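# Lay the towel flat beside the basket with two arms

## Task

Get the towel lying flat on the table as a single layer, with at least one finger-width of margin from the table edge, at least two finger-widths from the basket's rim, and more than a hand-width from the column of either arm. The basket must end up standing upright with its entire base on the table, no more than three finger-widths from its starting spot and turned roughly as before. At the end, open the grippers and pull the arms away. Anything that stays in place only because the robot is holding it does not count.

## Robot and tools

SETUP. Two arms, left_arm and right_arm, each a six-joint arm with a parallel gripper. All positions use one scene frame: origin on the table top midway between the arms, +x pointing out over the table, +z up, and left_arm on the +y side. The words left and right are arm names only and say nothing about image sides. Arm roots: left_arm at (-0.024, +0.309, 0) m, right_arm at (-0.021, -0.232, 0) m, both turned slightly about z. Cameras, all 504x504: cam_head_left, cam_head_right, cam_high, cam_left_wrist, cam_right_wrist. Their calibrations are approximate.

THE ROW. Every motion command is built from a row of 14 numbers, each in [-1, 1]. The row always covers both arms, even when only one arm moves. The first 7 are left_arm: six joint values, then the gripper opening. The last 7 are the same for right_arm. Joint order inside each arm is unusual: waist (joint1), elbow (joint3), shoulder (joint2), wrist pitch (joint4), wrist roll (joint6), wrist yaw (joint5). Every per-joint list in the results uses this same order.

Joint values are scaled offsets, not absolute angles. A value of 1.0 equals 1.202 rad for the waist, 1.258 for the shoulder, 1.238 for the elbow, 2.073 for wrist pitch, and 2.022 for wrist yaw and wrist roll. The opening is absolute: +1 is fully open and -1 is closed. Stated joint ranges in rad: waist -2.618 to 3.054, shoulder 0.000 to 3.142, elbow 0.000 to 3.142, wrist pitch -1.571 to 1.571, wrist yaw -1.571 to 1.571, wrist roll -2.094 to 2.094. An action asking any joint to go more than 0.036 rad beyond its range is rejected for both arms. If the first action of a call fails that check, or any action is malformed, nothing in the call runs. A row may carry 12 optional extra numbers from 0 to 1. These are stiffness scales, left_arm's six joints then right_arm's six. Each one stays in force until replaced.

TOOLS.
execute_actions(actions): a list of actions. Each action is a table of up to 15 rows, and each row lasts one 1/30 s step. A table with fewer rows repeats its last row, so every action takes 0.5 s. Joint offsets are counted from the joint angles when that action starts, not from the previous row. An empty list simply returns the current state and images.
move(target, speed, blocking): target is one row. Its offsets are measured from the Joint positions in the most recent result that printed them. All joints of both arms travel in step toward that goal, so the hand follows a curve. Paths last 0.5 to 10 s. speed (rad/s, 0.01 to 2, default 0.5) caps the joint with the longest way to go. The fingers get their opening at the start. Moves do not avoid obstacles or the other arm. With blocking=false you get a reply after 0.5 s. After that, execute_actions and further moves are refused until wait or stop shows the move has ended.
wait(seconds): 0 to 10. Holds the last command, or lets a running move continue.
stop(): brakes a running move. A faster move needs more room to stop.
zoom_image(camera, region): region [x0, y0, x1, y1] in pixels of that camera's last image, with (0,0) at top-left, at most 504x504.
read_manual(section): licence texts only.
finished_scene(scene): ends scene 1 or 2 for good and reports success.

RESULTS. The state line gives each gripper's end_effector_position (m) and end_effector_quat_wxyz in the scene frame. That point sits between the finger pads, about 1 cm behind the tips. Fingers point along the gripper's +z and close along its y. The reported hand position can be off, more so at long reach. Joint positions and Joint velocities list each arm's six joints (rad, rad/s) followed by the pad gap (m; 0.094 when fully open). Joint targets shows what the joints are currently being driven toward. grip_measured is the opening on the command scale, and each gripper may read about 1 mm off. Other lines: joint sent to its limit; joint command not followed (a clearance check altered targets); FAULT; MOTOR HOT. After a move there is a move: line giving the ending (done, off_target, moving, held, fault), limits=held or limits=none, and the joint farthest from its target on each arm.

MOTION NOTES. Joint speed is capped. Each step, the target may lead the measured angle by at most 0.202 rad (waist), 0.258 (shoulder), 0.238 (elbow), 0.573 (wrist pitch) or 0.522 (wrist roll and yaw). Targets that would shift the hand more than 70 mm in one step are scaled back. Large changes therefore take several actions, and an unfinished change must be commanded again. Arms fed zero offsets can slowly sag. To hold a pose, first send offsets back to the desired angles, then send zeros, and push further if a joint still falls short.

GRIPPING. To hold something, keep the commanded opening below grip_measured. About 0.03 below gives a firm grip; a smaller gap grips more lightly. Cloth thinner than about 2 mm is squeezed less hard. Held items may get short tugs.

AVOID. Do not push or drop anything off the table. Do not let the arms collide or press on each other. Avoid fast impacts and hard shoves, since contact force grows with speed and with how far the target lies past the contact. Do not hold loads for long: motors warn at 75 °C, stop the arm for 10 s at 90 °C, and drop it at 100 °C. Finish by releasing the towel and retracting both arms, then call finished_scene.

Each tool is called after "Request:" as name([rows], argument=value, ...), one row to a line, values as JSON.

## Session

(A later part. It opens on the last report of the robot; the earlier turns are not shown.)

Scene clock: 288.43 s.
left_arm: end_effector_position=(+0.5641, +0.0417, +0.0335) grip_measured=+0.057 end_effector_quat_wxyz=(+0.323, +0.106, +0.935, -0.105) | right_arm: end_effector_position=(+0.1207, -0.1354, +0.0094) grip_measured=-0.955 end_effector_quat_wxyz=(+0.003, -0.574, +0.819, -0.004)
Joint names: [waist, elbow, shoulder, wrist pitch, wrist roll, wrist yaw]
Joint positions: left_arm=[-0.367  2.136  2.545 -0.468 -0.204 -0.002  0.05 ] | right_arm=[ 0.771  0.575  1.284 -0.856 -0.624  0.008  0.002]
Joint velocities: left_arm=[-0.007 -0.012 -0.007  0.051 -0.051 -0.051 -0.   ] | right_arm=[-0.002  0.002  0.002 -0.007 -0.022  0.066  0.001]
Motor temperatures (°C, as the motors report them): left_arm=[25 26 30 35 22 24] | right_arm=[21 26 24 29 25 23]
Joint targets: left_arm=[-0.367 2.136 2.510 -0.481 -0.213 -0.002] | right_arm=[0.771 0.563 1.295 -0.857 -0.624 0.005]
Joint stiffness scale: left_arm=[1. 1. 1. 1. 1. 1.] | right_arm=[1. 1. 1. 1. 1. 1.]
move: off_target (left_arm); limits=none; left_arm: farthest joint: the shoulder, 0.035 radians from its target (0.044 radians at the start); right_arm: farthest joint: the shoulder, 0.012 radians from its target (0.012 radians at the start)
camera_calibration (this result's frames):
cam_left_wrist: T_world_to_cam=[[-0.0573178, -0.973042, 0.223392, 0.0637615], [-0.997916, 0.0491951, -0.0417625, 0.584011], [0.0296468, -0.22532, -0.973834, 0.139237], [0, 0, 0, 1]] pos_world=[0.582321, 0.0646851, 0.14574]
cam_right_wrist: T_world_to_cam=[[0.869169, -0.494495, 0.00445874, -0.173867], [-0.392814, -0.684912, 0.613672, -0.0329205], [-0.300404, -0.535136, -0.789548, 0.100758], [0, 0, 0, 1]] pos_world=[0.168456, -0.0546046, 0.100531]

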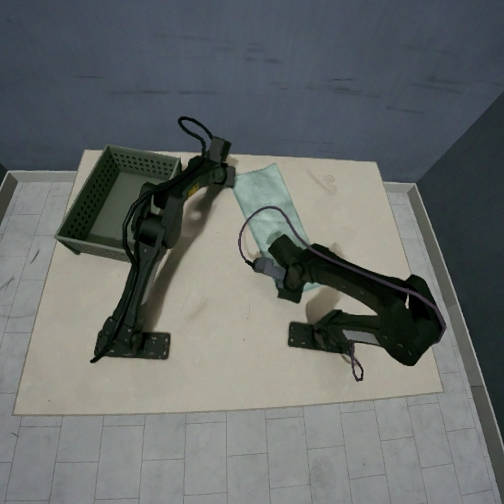

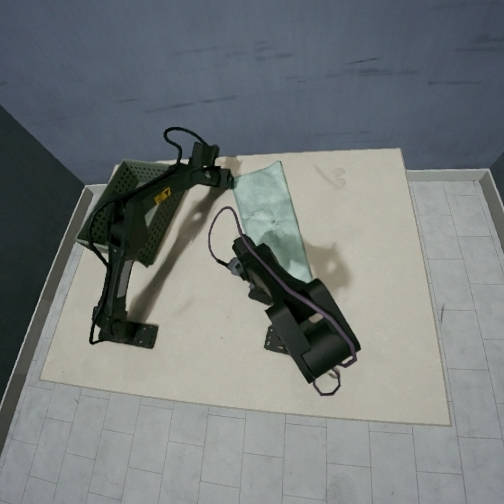

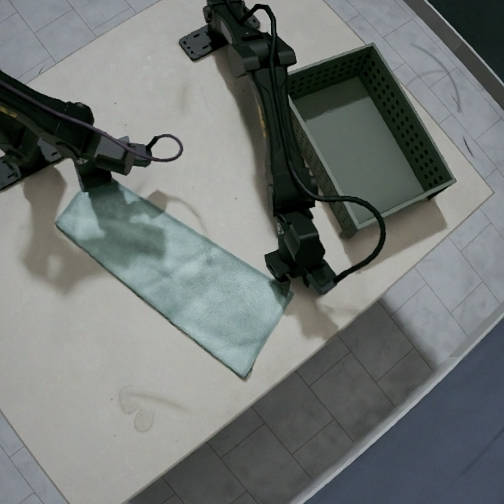

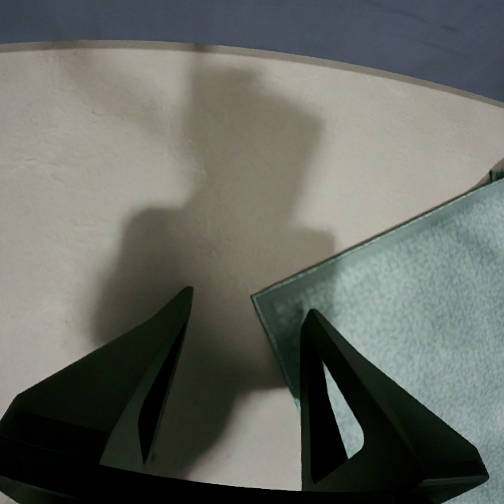

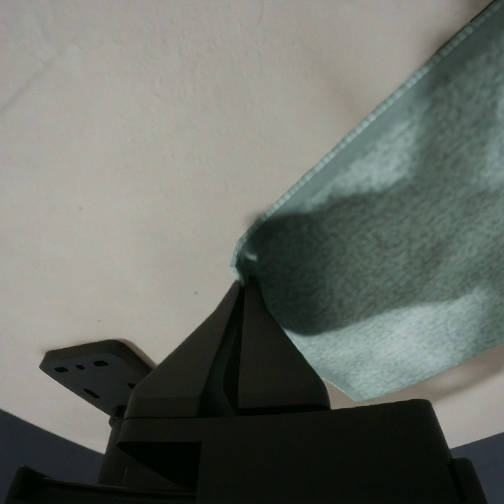

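Request:
move(target=[0,0.056,-0.02,0,0,0,0.06,0,-0.009,0.009,0,0,0,-1], speed=0.2)

Request:
move(target=[-0.028,0.02,-0.02,0,0,0,0.06,0,-0.009,0.009,0,0,0,-1], speed=0.2)

Scene clock: 313.03 s.
left_arm: end_effector_position=(+0.5716, +0.0382, +0.0489) grip_measured=+0.057 end_effector_quat_wxyz=(+0.340, +0.104, +0.928, -0.110) | right_arm: end_effector_position=(+0.1207, -0.1354, +0.0094) grip_measured=-0.955 end_effector_quat_wxyz=(+0.003, -0.574, +0.819, -0.004)
Joint names: [waist, elbow, shoulder, wrist pitch, wrist roll, wrist yaw]
Joint positions: left_arm=[-0.367  2.174  2.545 -0.469 -0.204 -0.002  0.05 ] | right_arm=[ 0.771  0.575  1.284 -0.856 -0.624  0.008  0.002]
Joint velocities: left_arm=[ 0.002  0.007 -0.002 -0.007  0.007 -0.037 -0.   ] | right_arm=[-0.007 -0.002  0.017  0.051  0.022  0.037 -0.001]
Motor temperatures (°C, as the motors report them): left_arm=[25 27 32 35 22 24] | right_arm=[21 26 24 28 25 23]
Joint targets: left_arm=[-0.367 2.205 2.520 -0.468 -0.204 -0.002] | right_arm=[0.771 0.563 1.295 -0.856 -0.624 0.008]
Joint stiffness scale: left_arm=[1. 1. 1. 1. 1. 1.] | right_arm=[1. 1. 1. 1. 1. 1.]
move: off_target (left_arm); limits=none; left_arm: farthest joint: the elbow, 0.032 radians from its target (0.069 radians at the start); right_arm: farthest joint: the shoulder, 0.012 radians from its target (0.012 radians at the start)
camera_calibration (this result's frames):
cam_left_wrist: T_world_to_cam=[[-0.0643688, -0.969465, 0.236629, 0.0606402], [-0.996003, 0.0476984, -0.0755172, 0.592985], [0.0619245, -0.240544, -0.968661, 0.13507], [0, 0, 0, 1]] pos_world=[0.586154, 0.0629944, 0.161268]
cam_right_wrist: T_world_to_cam=[[0.869169, -0.494495, 0.00445874, -0.173867], [-0.392814, -0.684912, 0.613672, -0.0329205], [-0.300404, -0.535136, -0.789548, 0.100758], [0, 0, 0, 1]] pos_world=[0.168456, -0.0546046, 0.100531]

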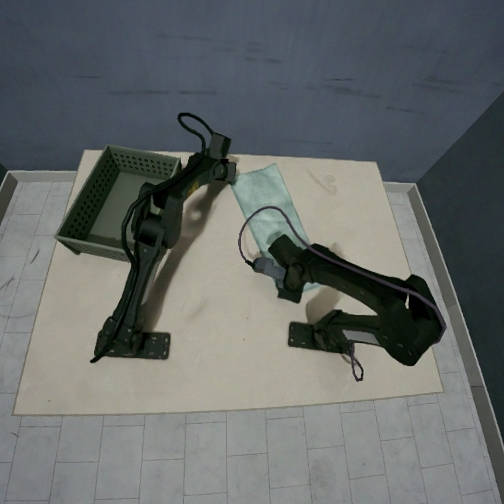

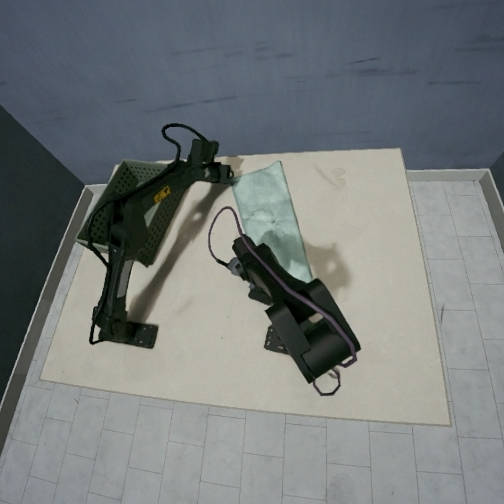

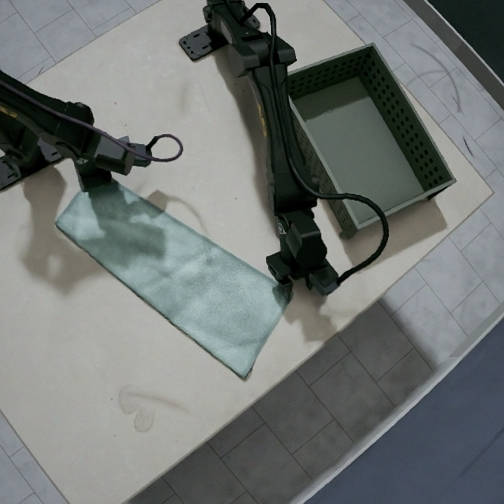

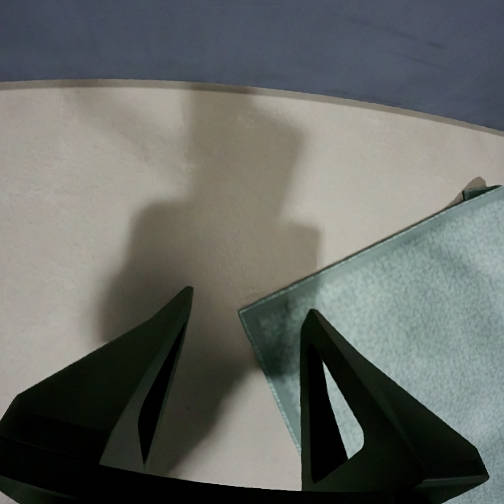

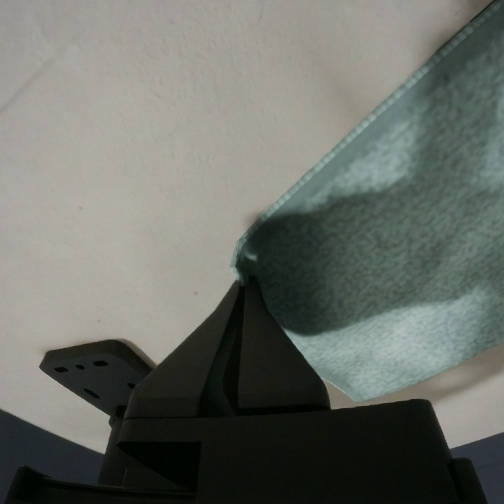

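Scene clock: 313.87 s.
left_arm: end_effector_position=(+0.5633, +0.0212, +0.0470) grip_measured=+0.057 end_effector_quat_wxyz=(+0.337, +0.118, +0.927, -0.115) | right_arm: end_effector_position=(+0.1207, -0.1354, +0.0094) grip_measured=-0.955 end_effector_quat_wxyz=(+0.003, -0.574, +0.819, -0.004)
Joint names: [waist, elbow, shoulder, wrist pitch, wrist roll, wrist yaw]
Joint positions: left_arm=[-0.396  2.174  2.548 -0.469 -0.204 -0.002  0.05 ] | right_arm=[ 0.771  0.575  1.284 -0.856 -0.624  0.008  0.002]
Joint velocities: left_arm=[-0.012 -0.007 -0.002  0.022 -0.007 -0.007  0.001] | right_arm=[-0.027 -0.012 -0.002 -0.022 -0.007  0.022 -0.   ]
Motor temperatures (°C, as the motors report them): left_arm=[25 27 32 35 22 24] | right_arm=[21 26 24 28 25 23]
Joint targets: left_arm=[-0.400 2.199 2.519 -0.469 -0.204 -0.002] | right_arm=[0.771 0.563 1.295 -0.856 -0.624 0.008]
Joint stiffness scale: left_arm=[1. 1. 1. 1. 1. 1.] | right_arm=[1. 1. 1. 1. 1. 1.]
move: off_target (left_arm); limits=none; left_arm: farthest joint: the shoulder, 0.028 radians from its target (0.025 radians at the start); right_arm: farthest joint: the shoulder, 0.012 radians from its target (0.012 radians at the start)
camera_calibration (this result's frames):
cam_left_wrist: T_world_to_cam=[[-0.0917985, -0.967511, 0.235575, 0.0594964], [-0.994405, 0.0766506, -0.0726926, 0.583738], [0.0522739, -0.24093, -0.969134, 0.135076], [0, 0, 0, 1]] pos_world=[0.578873, 0.0453633, 0.159324]
cam_right_wrist: T_world_to_cam=[[0.869169, -0.494495, 0.00445874, -0.173867], [-0.392814, -0.684912, 0.613672, -0.0329205], [-0.300404, -0.535136, -0.789548, 0.100758], [0, 0, 0, 1]] pos_world=[0.168456, -0.0546046, 0.100531]

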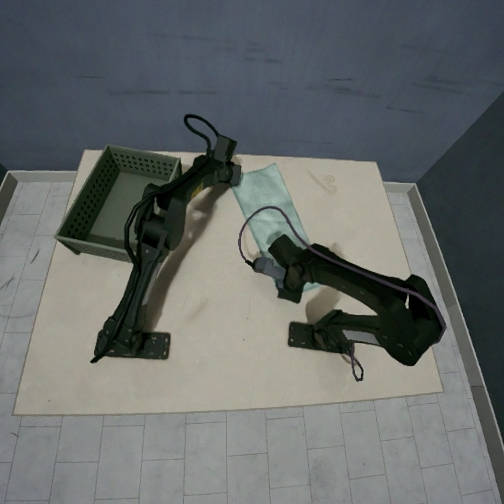

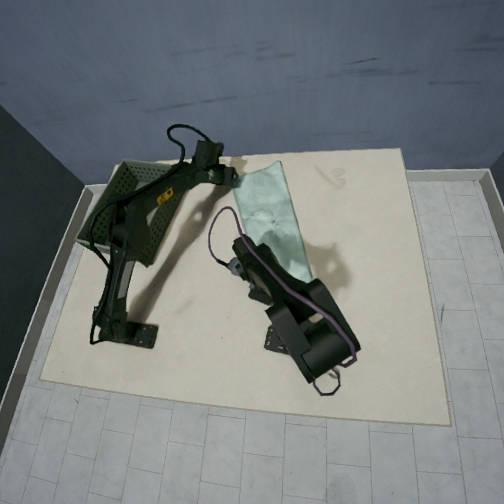

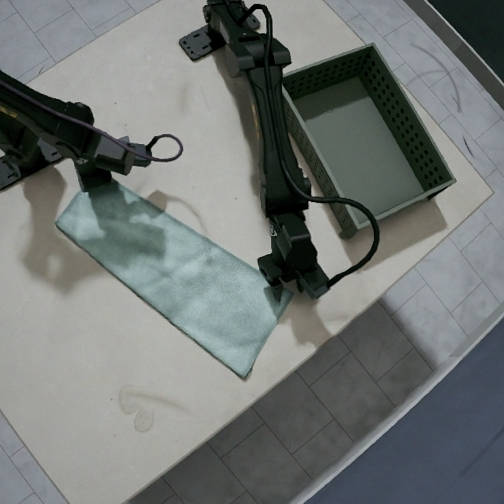

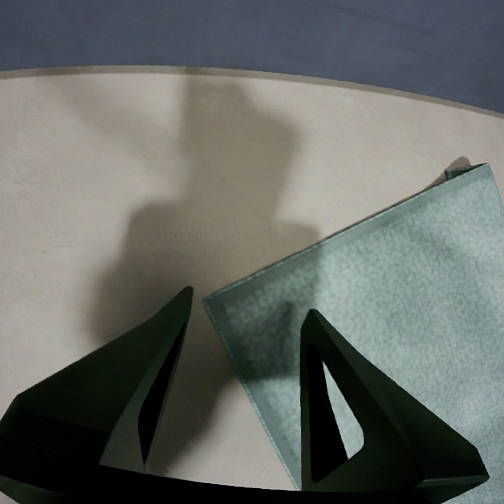

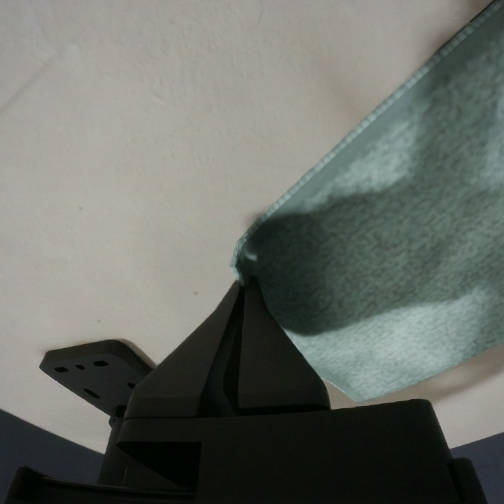

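Request:
move(target=[0,0.01,0.038,-0.005,0,0,0.06,0,-0.009,0.009,0,0,0,-1], speed=0.05)

Scene clock: 317.57 s.
left_arm: end_effector_position=(+0.5615, +0.0221, +0.0297) grip_measured=+0.057 end_effector_quat_wxyz=(+0.325, +0.119, +0.932, -0.111) | right_arm: end_effector_position=(+0.1207, -0.1354, +0.0094) grip_measured=-0.955 end_effector_quat_wxyz=(+0.003, -0.574, +0.819, -0.004)
Joint names: [waist, elbow, shoulder, wrist pitch, wrist roll, wrist yaw]
Joint positions: left_arm=[-0.396  2.174  2.575 -0.469 -0.204 -0.002  0.05 ] | right_arm=[ 0.771  0.575  1.284 -0.856 -0.624  0.008  0.002]
Joint velocities: left_arm=[ 0.007 -0.002 -0.012  0.022 -0.022 -0.022 -0.   ] | right_arm=[ 0.012 -0.002 -0.012 -0.007  0.022 -0.051  0.   ]
Motor temperatures (°C, as the motors report them): left_arm=[25 27 32 35 22 24] | right_arm=[21 26 24 28 25 23]
Joint targets: left_arm=[-0.396 2.186 2.596 -0.480 -0.204 -0.002] | right_arm=[0.771 0.563 1.295 -0.856 -0.624 0.008]
Joint stiffness scale: left_arm=[1. 1. 1. 1. 1. 1.] | right_arm=[1. 1. 1. 1. 1. 1.]
move: done; limits=none; left_arm: farthest joint: the shoulder, 0.020 radians from its target (0.048 radians at the start); right_arm: farthest joint: the shoulder, 0.012 radians from its target (0.012 radians at the start)
camera_calibration (this result's frames):
cam_left_wrist: T_world_to_cam=[[-0.0862686, -0.97024, 0.226258, 0.0615092], [-0.995849, 0.0773635, -0.0479514, 0.580631], [0.0290202, -0.229455, -0.972887, 0.13158], [0, 0, 0, 1]] pos_world=[0.579708, 0.0449508, 0.141938]
cam_right_wrist: T_world_to_cam=[[0.869169, -0.494495, 0.00445874, -0.173867], [-0.392814, -0.684912, 0.613672, -0.0329205], [-0.300404, -0.535136, -0.789548, 0.100758], [0, 0, 0, 1]] pos_world=[0.168456, -0.0546046, 0.100531]

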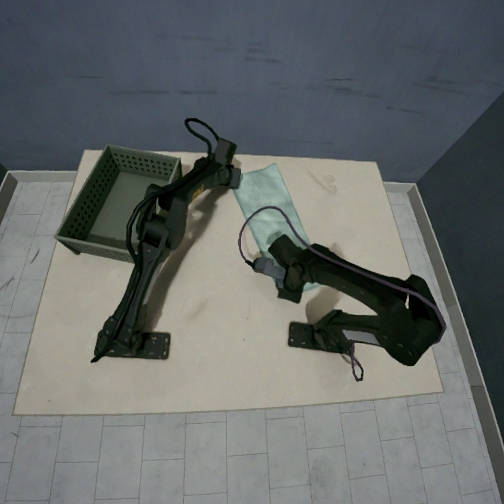

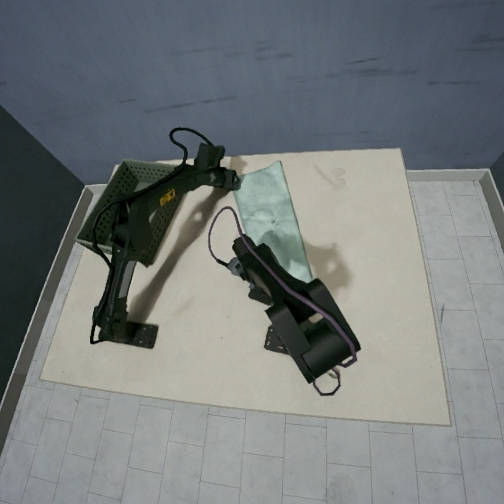

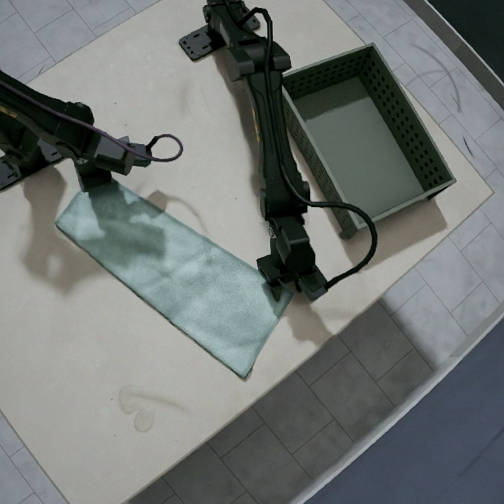

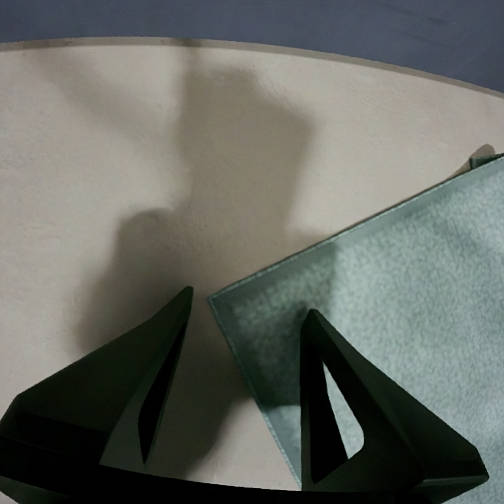

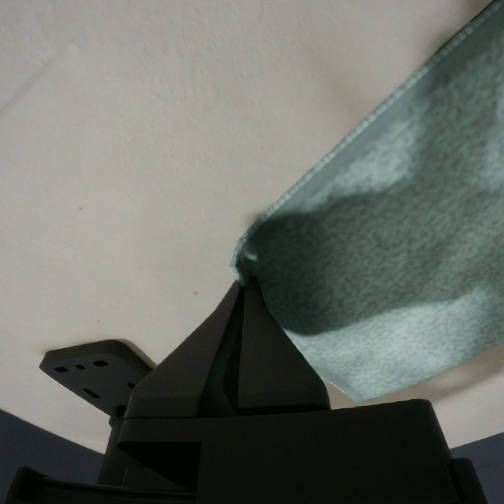

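Request:
execute_actions([
  [[0,0.01,0.018,-0.005,0,0,0.0,0,-0.009,0.009,0,0,0,-1],[0,0.01,0.018,-0.005,0,0,-0.05,0,-0.009,0.009,0,0,0,-1],[0,0.01,0.018,-0.005,0,0,-0.1,0,-0.009,0.009,0,0,0,-1],[0,0.01,0.018,-0.005,0,0,-0.15,0,-0.009,0.009,0,0,0,-1],[0,0.01,0.018,-0.005,0,0,-0.2,0,-0.009,0.009,0,0,0,-1],[0,0.01,0.018,-0.005,0,0,-0.25,0,-0.009,0.009,0,0,0,-1],[0,0.01,0.018,-0.005,0,0,-0.3,0,-0.009,0.009,0,0,0,-1],[0,0.01,0.018,-0.005,0,0,-0.35,0,-0.009,0.009,0,0,0,-1],[0,0.01,0.018,-0.005,0,0,-0.4,0,-0.009,0.009,0,0,0,-1],[0,0.01,0.018,-0.005,0,0,-0.45,0,-0.009,0.009,0,0,0,-1],[0,0.01,0.018,-0.005,0,0,-0.5,0,-0.009,0.009,0,0,0,-1],[0,0.01,0.018,-0.005,0,0,-0.55,0,-0.009,0.009,0,0,0,-1],[0,0.01,0.018,-0.005,0,0,-0.6,0,-0.009,0.009,0,0,0,-1],[0,0.01,0.018,-0.005,0,0,-0.65,0,-0.009,0.009,0,0,0,-1],[0,0.01,0.018,-0.005,0,0,-0.65,0,-0.009,0.009,0,0,0,-1]],
])

Scene clock: 328.07 s.
left_arm: end_effector_position=(+0.5637, +0.0234, +0.0277) grip_measured=-0.641 end_effector_quat_wxyz=(+0.329, +0.116, +0.931, -0.106) | right_arm: end_effector_position=(+0.1207, -0.1354, +0.0094) grip_measured=-0.955 end_effector_quat_wxyz=(+0.003, -0.574, +0.819, -0.004)
Joint names: [waist, elbow, shoulder, wrist pitch, wrist roll, wrist yaw]
Joint positions: left_arm=[-0.396  2.174  2.581 -0.458 -0.204 -0.014  0.017] | right_arm=[ 0.771  0.575  1.284 -0.856 -0.624  0.008  0.002]
Joint velocities: left_arm=[-0.007 -0.012 -0.002 -0.007  0.007  0.037 -0.01 ] | right_arm=[-0.027  0.007  0.012  0.022 -0.022 -0.066  0.   ]
Motor temperatures (°C, as the motors report them): left_arm=[25 27 31 35 22 24] | right_arm=[21 26 24 28 25 23]
Joint targets: left_arm=[-0.396 2.186 2.598 -0.479 -0.204 -0.002] | right_arm=[0.771 0.563 1.295 -0.856 -0.624 0.008]
Joint stiffness scale: left_arm=[1. 1. 1. 1. 1. 1.] | right_arm=[1. 1. 1. 1. 1. 1.]
camera_calibration (this result's frames):
cam_left_wrist: T_world_to_cam=[[-0.080438, -0.972307, 0.219426, 0.0603754], [-0.996004, 0.0698329, -0.0556791, 0.583147], [0.038814, -0.223028, -0.974039, 0.124279], [0, 0, 0, 1]] pos_world=[0.580849, 0.0456983, 0.140274]
cam_right_wrist: T_world_to_cam=[[0.869169, -0.494495, 0.00445874, -0.173867], [-0.392814, -0.684912, 0.613672, -0.0329205], [-0.300404, -0.535136, -0.789548, 0.100758], [0, 0, 0, 1]] pos_world=[0.168456, -0.0546046, 0.100531]

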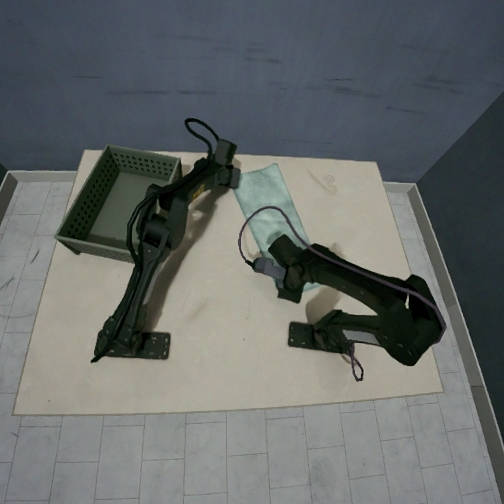

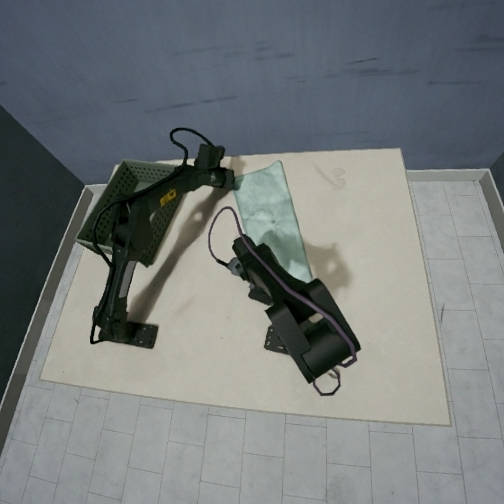

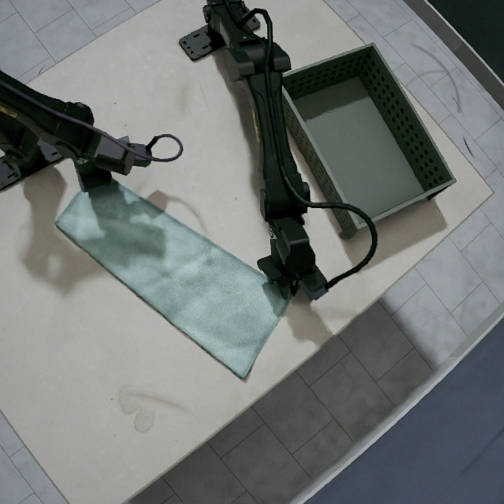

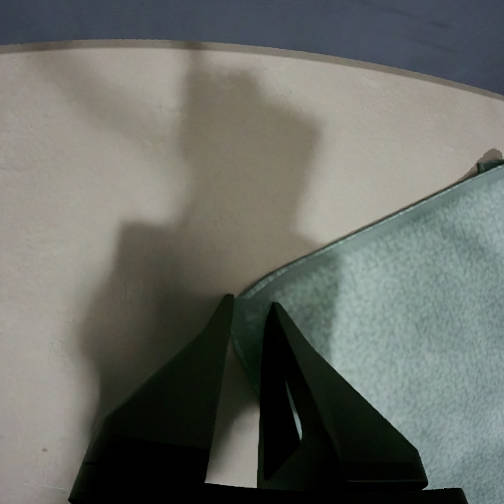

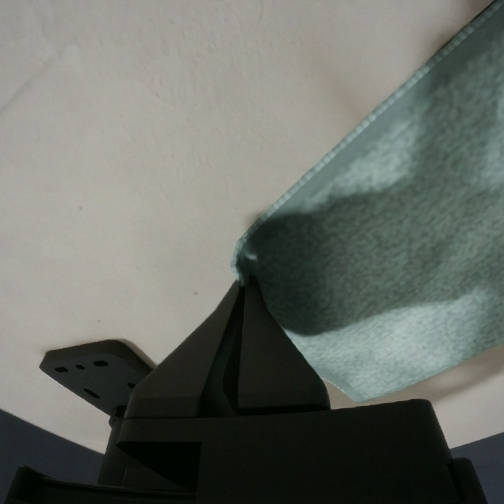

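The corner is buckling now. Continue closing.

Request:
execute_actions([
  [[0,0.01,0.014,-0.01,0,0,-0.68,0,-0.009,0.009,0,0,0,-1],[0,0.01,0.014,-0.01,0,0,-0.71,0,-0.009,0.009,0,0,0,-1],[0,0.01,0.014,-0.01,0,0,-0.74,0,-0.009,0.009,0,0,0,-1],[0,0.01,0.014,-0.01,0,0,-0.77,0,-0.009,0.009,0,0,0,-1],[0,0.01,0.014,-0.01,0,0,-0.8,0,-0.009,0.009,0,0,0,-1],[0,0.01,0.014,-0.01,0,0,-0.83,0,-0.009,0.009,0,0,0,-1],[0,0.01,0.014,-0.01,0,0,-0.86,0,-0.009,0.009,0,0,0,-1],[0,0.01,0.014,-0.01,0,0,-0.89,0,-0.009,0.009,0,0,0,-1],[0,0.01,0.014,-0.01,0,0,-0.92,0,-0.009,0.009,0,0,0,-1],[0,0.01,0.014,-0.01,0,0,-0.95,0,-0.009,0.009,0,0,0,-1],[0,0.01,0.014,-0.01,0,0,-1,0,-0.009,0.009,0,0,0,-1]],
])

Scene clock: 336.33 s.
left_arm: end_effector_position=(+0.5640, +0.0210, +0.0288) grip_measured=-0.963 end_effector_quat_wxyz=(+0.330, +0.118, +0.930, -0.112) | right_arm: end_effector_position=(+0.1207, -0.1354, +0.0094) grip_measured=-0.955 end_effector_quat_wxyz=(+0.003, -0.574, +0.819, -0.004)
Joint names: [waist, elbow, shoulder, wrist pitch, wrist roll, wrist yaw]
Joint positions: left_arm=[-0.396  2.174  2.581 -0.452 -0.204 -0.003  0.002] | right_arm=[ 0.771  0.575  1.284 -0.856 -0.624  0.008  0.002]
Joint velocities: left_arm=[ 0.007 -0.007 -0.012 -0.007 -0.022  0.022  0.001] | right_arm=[ 0.002 -0.002 -0.017 -0.022 -0.066 -0.007 -0.   ]
Motor temperatures (°C, as the motors report them): left_arm=[25 27 31 35 22 24] | right_arm=[21 26 24 28 25 23]
Joint targets: left_arm=[-0.396 2.186 2.599 -0.479 -0.204 -0.014] | right_arm=[0.771 0.563 1.295 -0.856 -0.624 0.008]
Joint stiffness scale: left_arm=[1. 1. 1. 1. 1. 1.] | right_arm=[1. 1. 1. 1. 1. 1.]
camera_calibration (this result's frames):
cam_left_wrist: T_world_to_cam=[[-0.0881869, -0.969247, 0.229746, 0.0618236], [-0.995326, 0.076628, -0.0587745, 0.58321], [0.039362, -0.233856, -0.971474, 0.124643], [0, 0, 0, 1]] pos_world=[0.58103, 0.0443806, 0.141162]
cam_right_wrist: T_world_to_cam=[[0.869169, -0.494495, 0.00445874, -0.173867], [-0.392814, -0.684912, 0.613672, -0.0329205], [-0.300404, -0.535136, -0.789548, 0.100758], [0, 0, 0, 1]] pos_world=[0.168456, -0.0546046, 0.100531]

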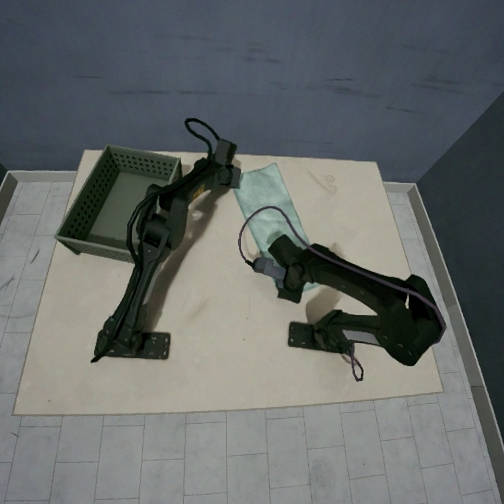

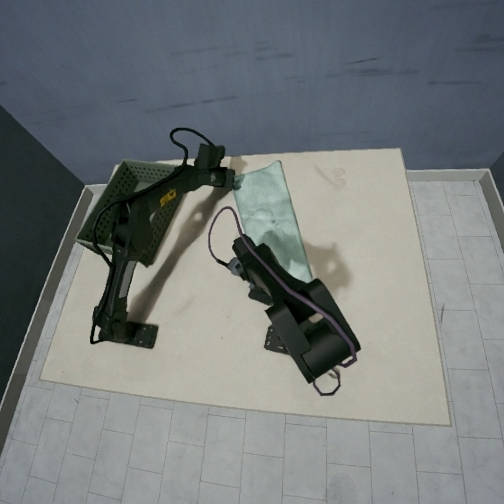

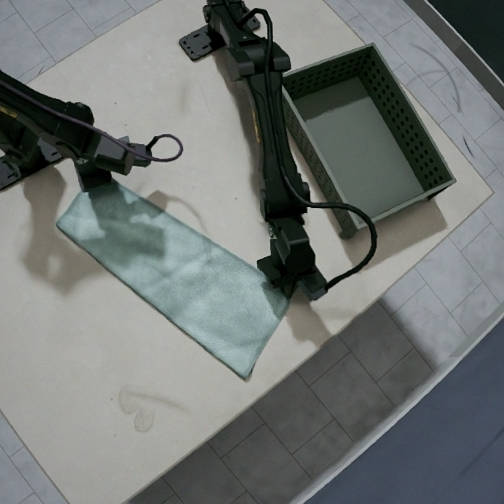

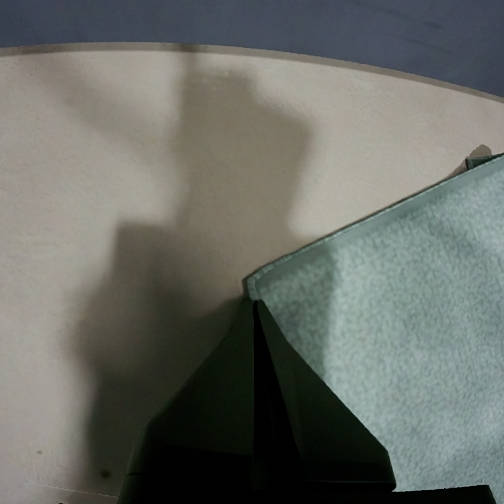

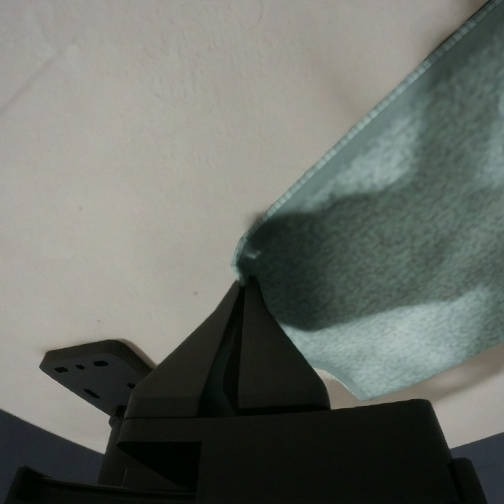

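Request:
move(target=[0,0.016,-0.115,-0.024,0,0,-1,-0.032,0.242,-0.033,-0.155,0,0,-1], speed=0.2)

Scene clock: 350.27 s.
left_arm: end_effector_position=(+0.5626, +0.0213, +0.0922) grip_measured=-0.963 end_effector_quat_wxyz=(+0.360, +0.117, +0.917, -0.123) | right_arm: end_effector_position=(+0.1356, -0.1310, +0.0763) grip_measured=-0.955 end_effector_quat_wxyz=(-0.005, -0.564, +0.826, -0.004)
Joint names: [waist, elbow, shoulder, wrist pitch, wrist roll, wrist yaw]
Joint positions: left_arm=[-0.396  2.174  2.47  -0.495 -0.204 -0.001  0.002] | right_arm=[ 0.745  0.845  1.268 -1.159 -0.624  0.008  0.002]
Joint velocities: left_arm=[ 0.017  0.002  0.002 -0.022  0.022  0.007  0.002] | right_arm=[-0.017 -0.007 -0.002  0.007 -0.037 -0.007  0.   ]
Motor temperatures (°C, as the motors report them): left_arm=[25 27 31 34 22 24] | right_arm=[21 26 24 27 25 23]
Joint targets: left_arm=[-0.396 2.194 2.437 -0.501 -0.204 -0.003] | right_arm=[0.732 0.874 1.242 -1.177 -0.624 0.008]
Joint stiffness scale: left_arm=[1. 1. 1. 1. 1. 1.] | right_arm=[1. 1. 1. 1. 1. 1.]
move: off_target (left_arm, right_arm); limits=none; left_arm: farthest joint: the shoulder, 0.033 radians from its target (0.145 radians at the start); right_arm: farthest joint: the elbow, 0.030 radians from its target (0.300 radians at the start)
camera_calibration (this result's frames):
cam_left_wrist: T_world_to_cam=[[-0.104114, -0.961502, 0.254311, 0.0539641], [-0.989766, 0.0750782, -0.121349, 0.588199], [0.0975841, -0.264343, -0.959479, 0.153154], [0, 0, 0, 1]] pos_world=[0.572853, 0.0482107, 0.204602]
cam_right_wrist: T_world_to_cam=[[0.856259, -0.516539, -0.00291123, -0.185533], [-0.401452, -0.669007, 0.625512, -0.0627547], [-0.325049, -0.534432, -0.780209, 0.163194], [0, 0, 0, 1]] pos_world=[0.186717, -0.050602, 0.166039]

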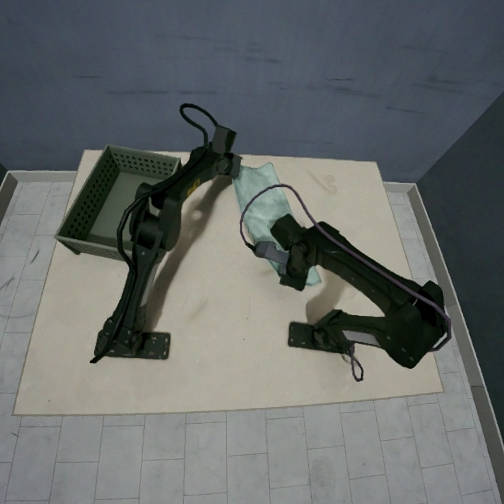

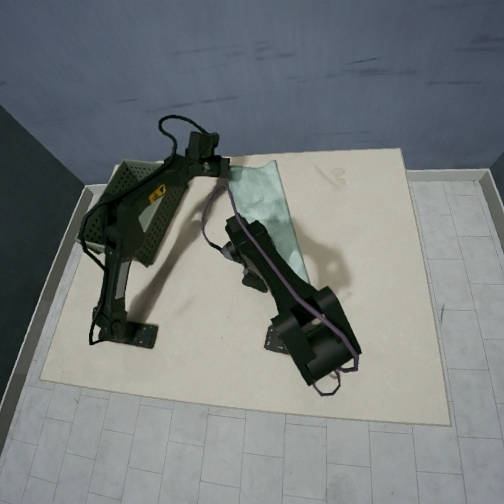

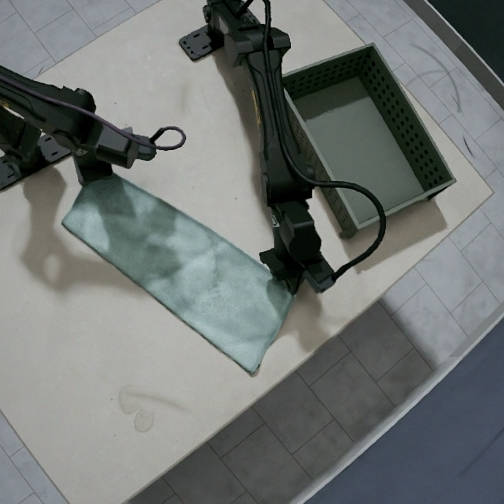

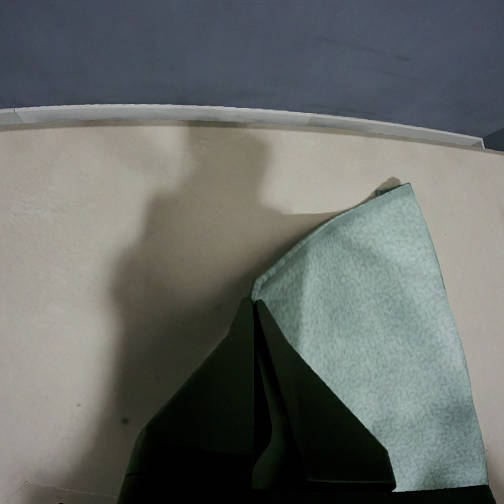

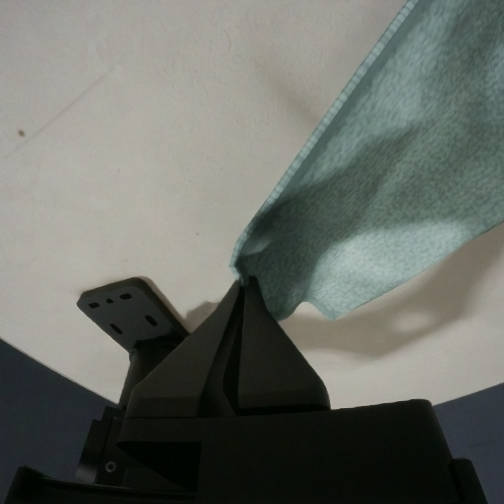

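Request:
move(target=[0.025,0,-0.289,0.048,-0.198,0,-1,-0.391,0.541,-0.246,-0.175,0,0,-1], speed=0.3)

Scene clock: 394.17 s.
left_arm: end_effector_position=(+0.5497, +0.0401, +0.3188) grip_measured=-0.963 end_effector_quat_wxyz=(+0.486, -0.065, +0.827, -0.277) | right_arm: end_effector_position=(+0.1677, -0.2101, +0.3007) grip_measured=-0.955 end_effector_quat_wxyz=(+0.272, -0.346, +0.895, -0.075)
Joint names: [waist, elbow, shoulder, wrist pitch, wrist roll, wrist yaw]
Joint positions: left_arm=[-0.378  2.174  2.133 -0.425 -0.598 -0.001  0.002] | right_arm=[ 0.289  1.488  0.975 -1.512 -0.624  0.008  0.002]
Joint velocities: left_arm=[-0.007 -0.017 -0.007 -0.066 -0.022 -0.081 -0.   ] | right_arm=[ 0.012 -0.017  0.002 -0.11  -0.022 -0.022  0.001]
Motor temperatures (°C, as the motors report them): left_arm=[25 27 34 36 22 24] | right_arm=[21 27 24 27 25 23]
Joint targets: left_arm=[-0.366 2.174 2.106 -0.395 -0.605 -0.001] | right_arm=[0.275 1.515 0.959 -1.521 -0.624 0.008]
Joint stiffness scale: left_arm=[1. 1. 1. 1. 1. 1.] | right_arm=[1. 1. 1. 1. 1. 1.]
move: off_target (left_arm, right_arm); limits=none; left_arm: farthest joint: the wrist pitch, 0.030 radians from its target (0.100 radians at the start); right_arm: farthest joint: the elbow, 0.027 radians from its target (0.670 radians at the start)
camera_calibration (this result's frames):
cam_left_wrist: T_world_to_cam=[[0.00194985, -0.752735, 0.658321, -0.182401], [-0.92123, -0.257449, -0.291643, 0.631427], [0.389014, -0.605896, -0.693944, 0.145574], [0, 0, 0, 1]] pos_world=[0.525414, 0.113463, 0.40525]
cam_right_wrist: T_world_to_cam=[[0.470449, -0.849412, 0.239117, -0.331196], [-0.882382, -0.450096, 0.137168, 0.0303775], [-0.0088867, -0.275523, -0.961253, 0.362221], [0, 0, 0, 1]] pos_world=[0.185834, -0.167849, 0.423213]

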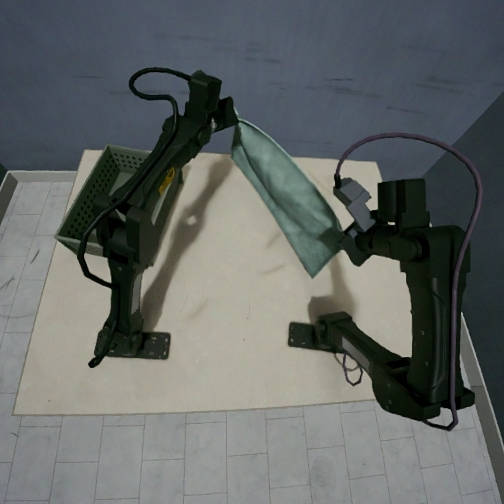

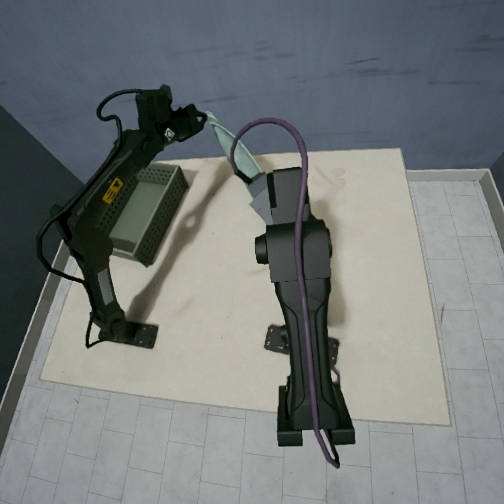

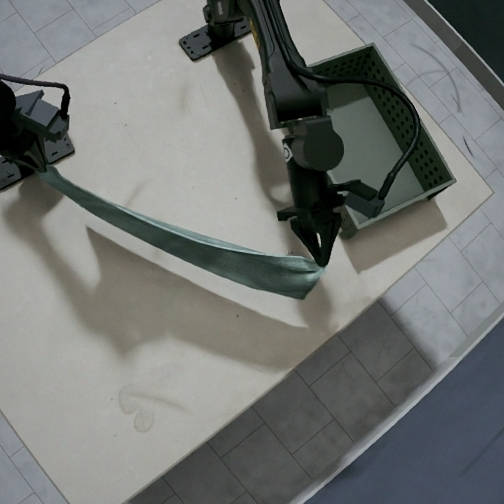

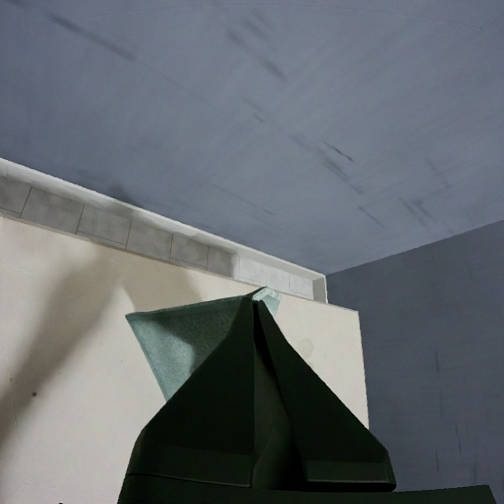

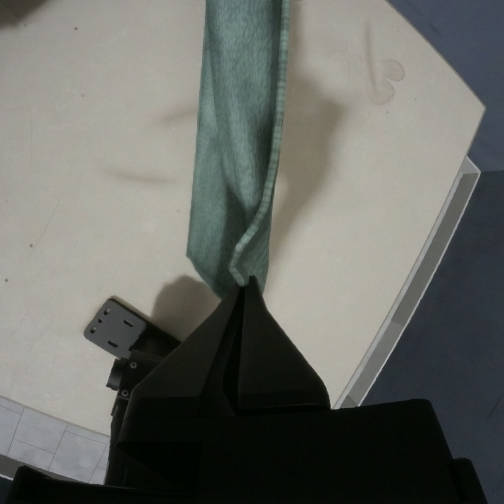

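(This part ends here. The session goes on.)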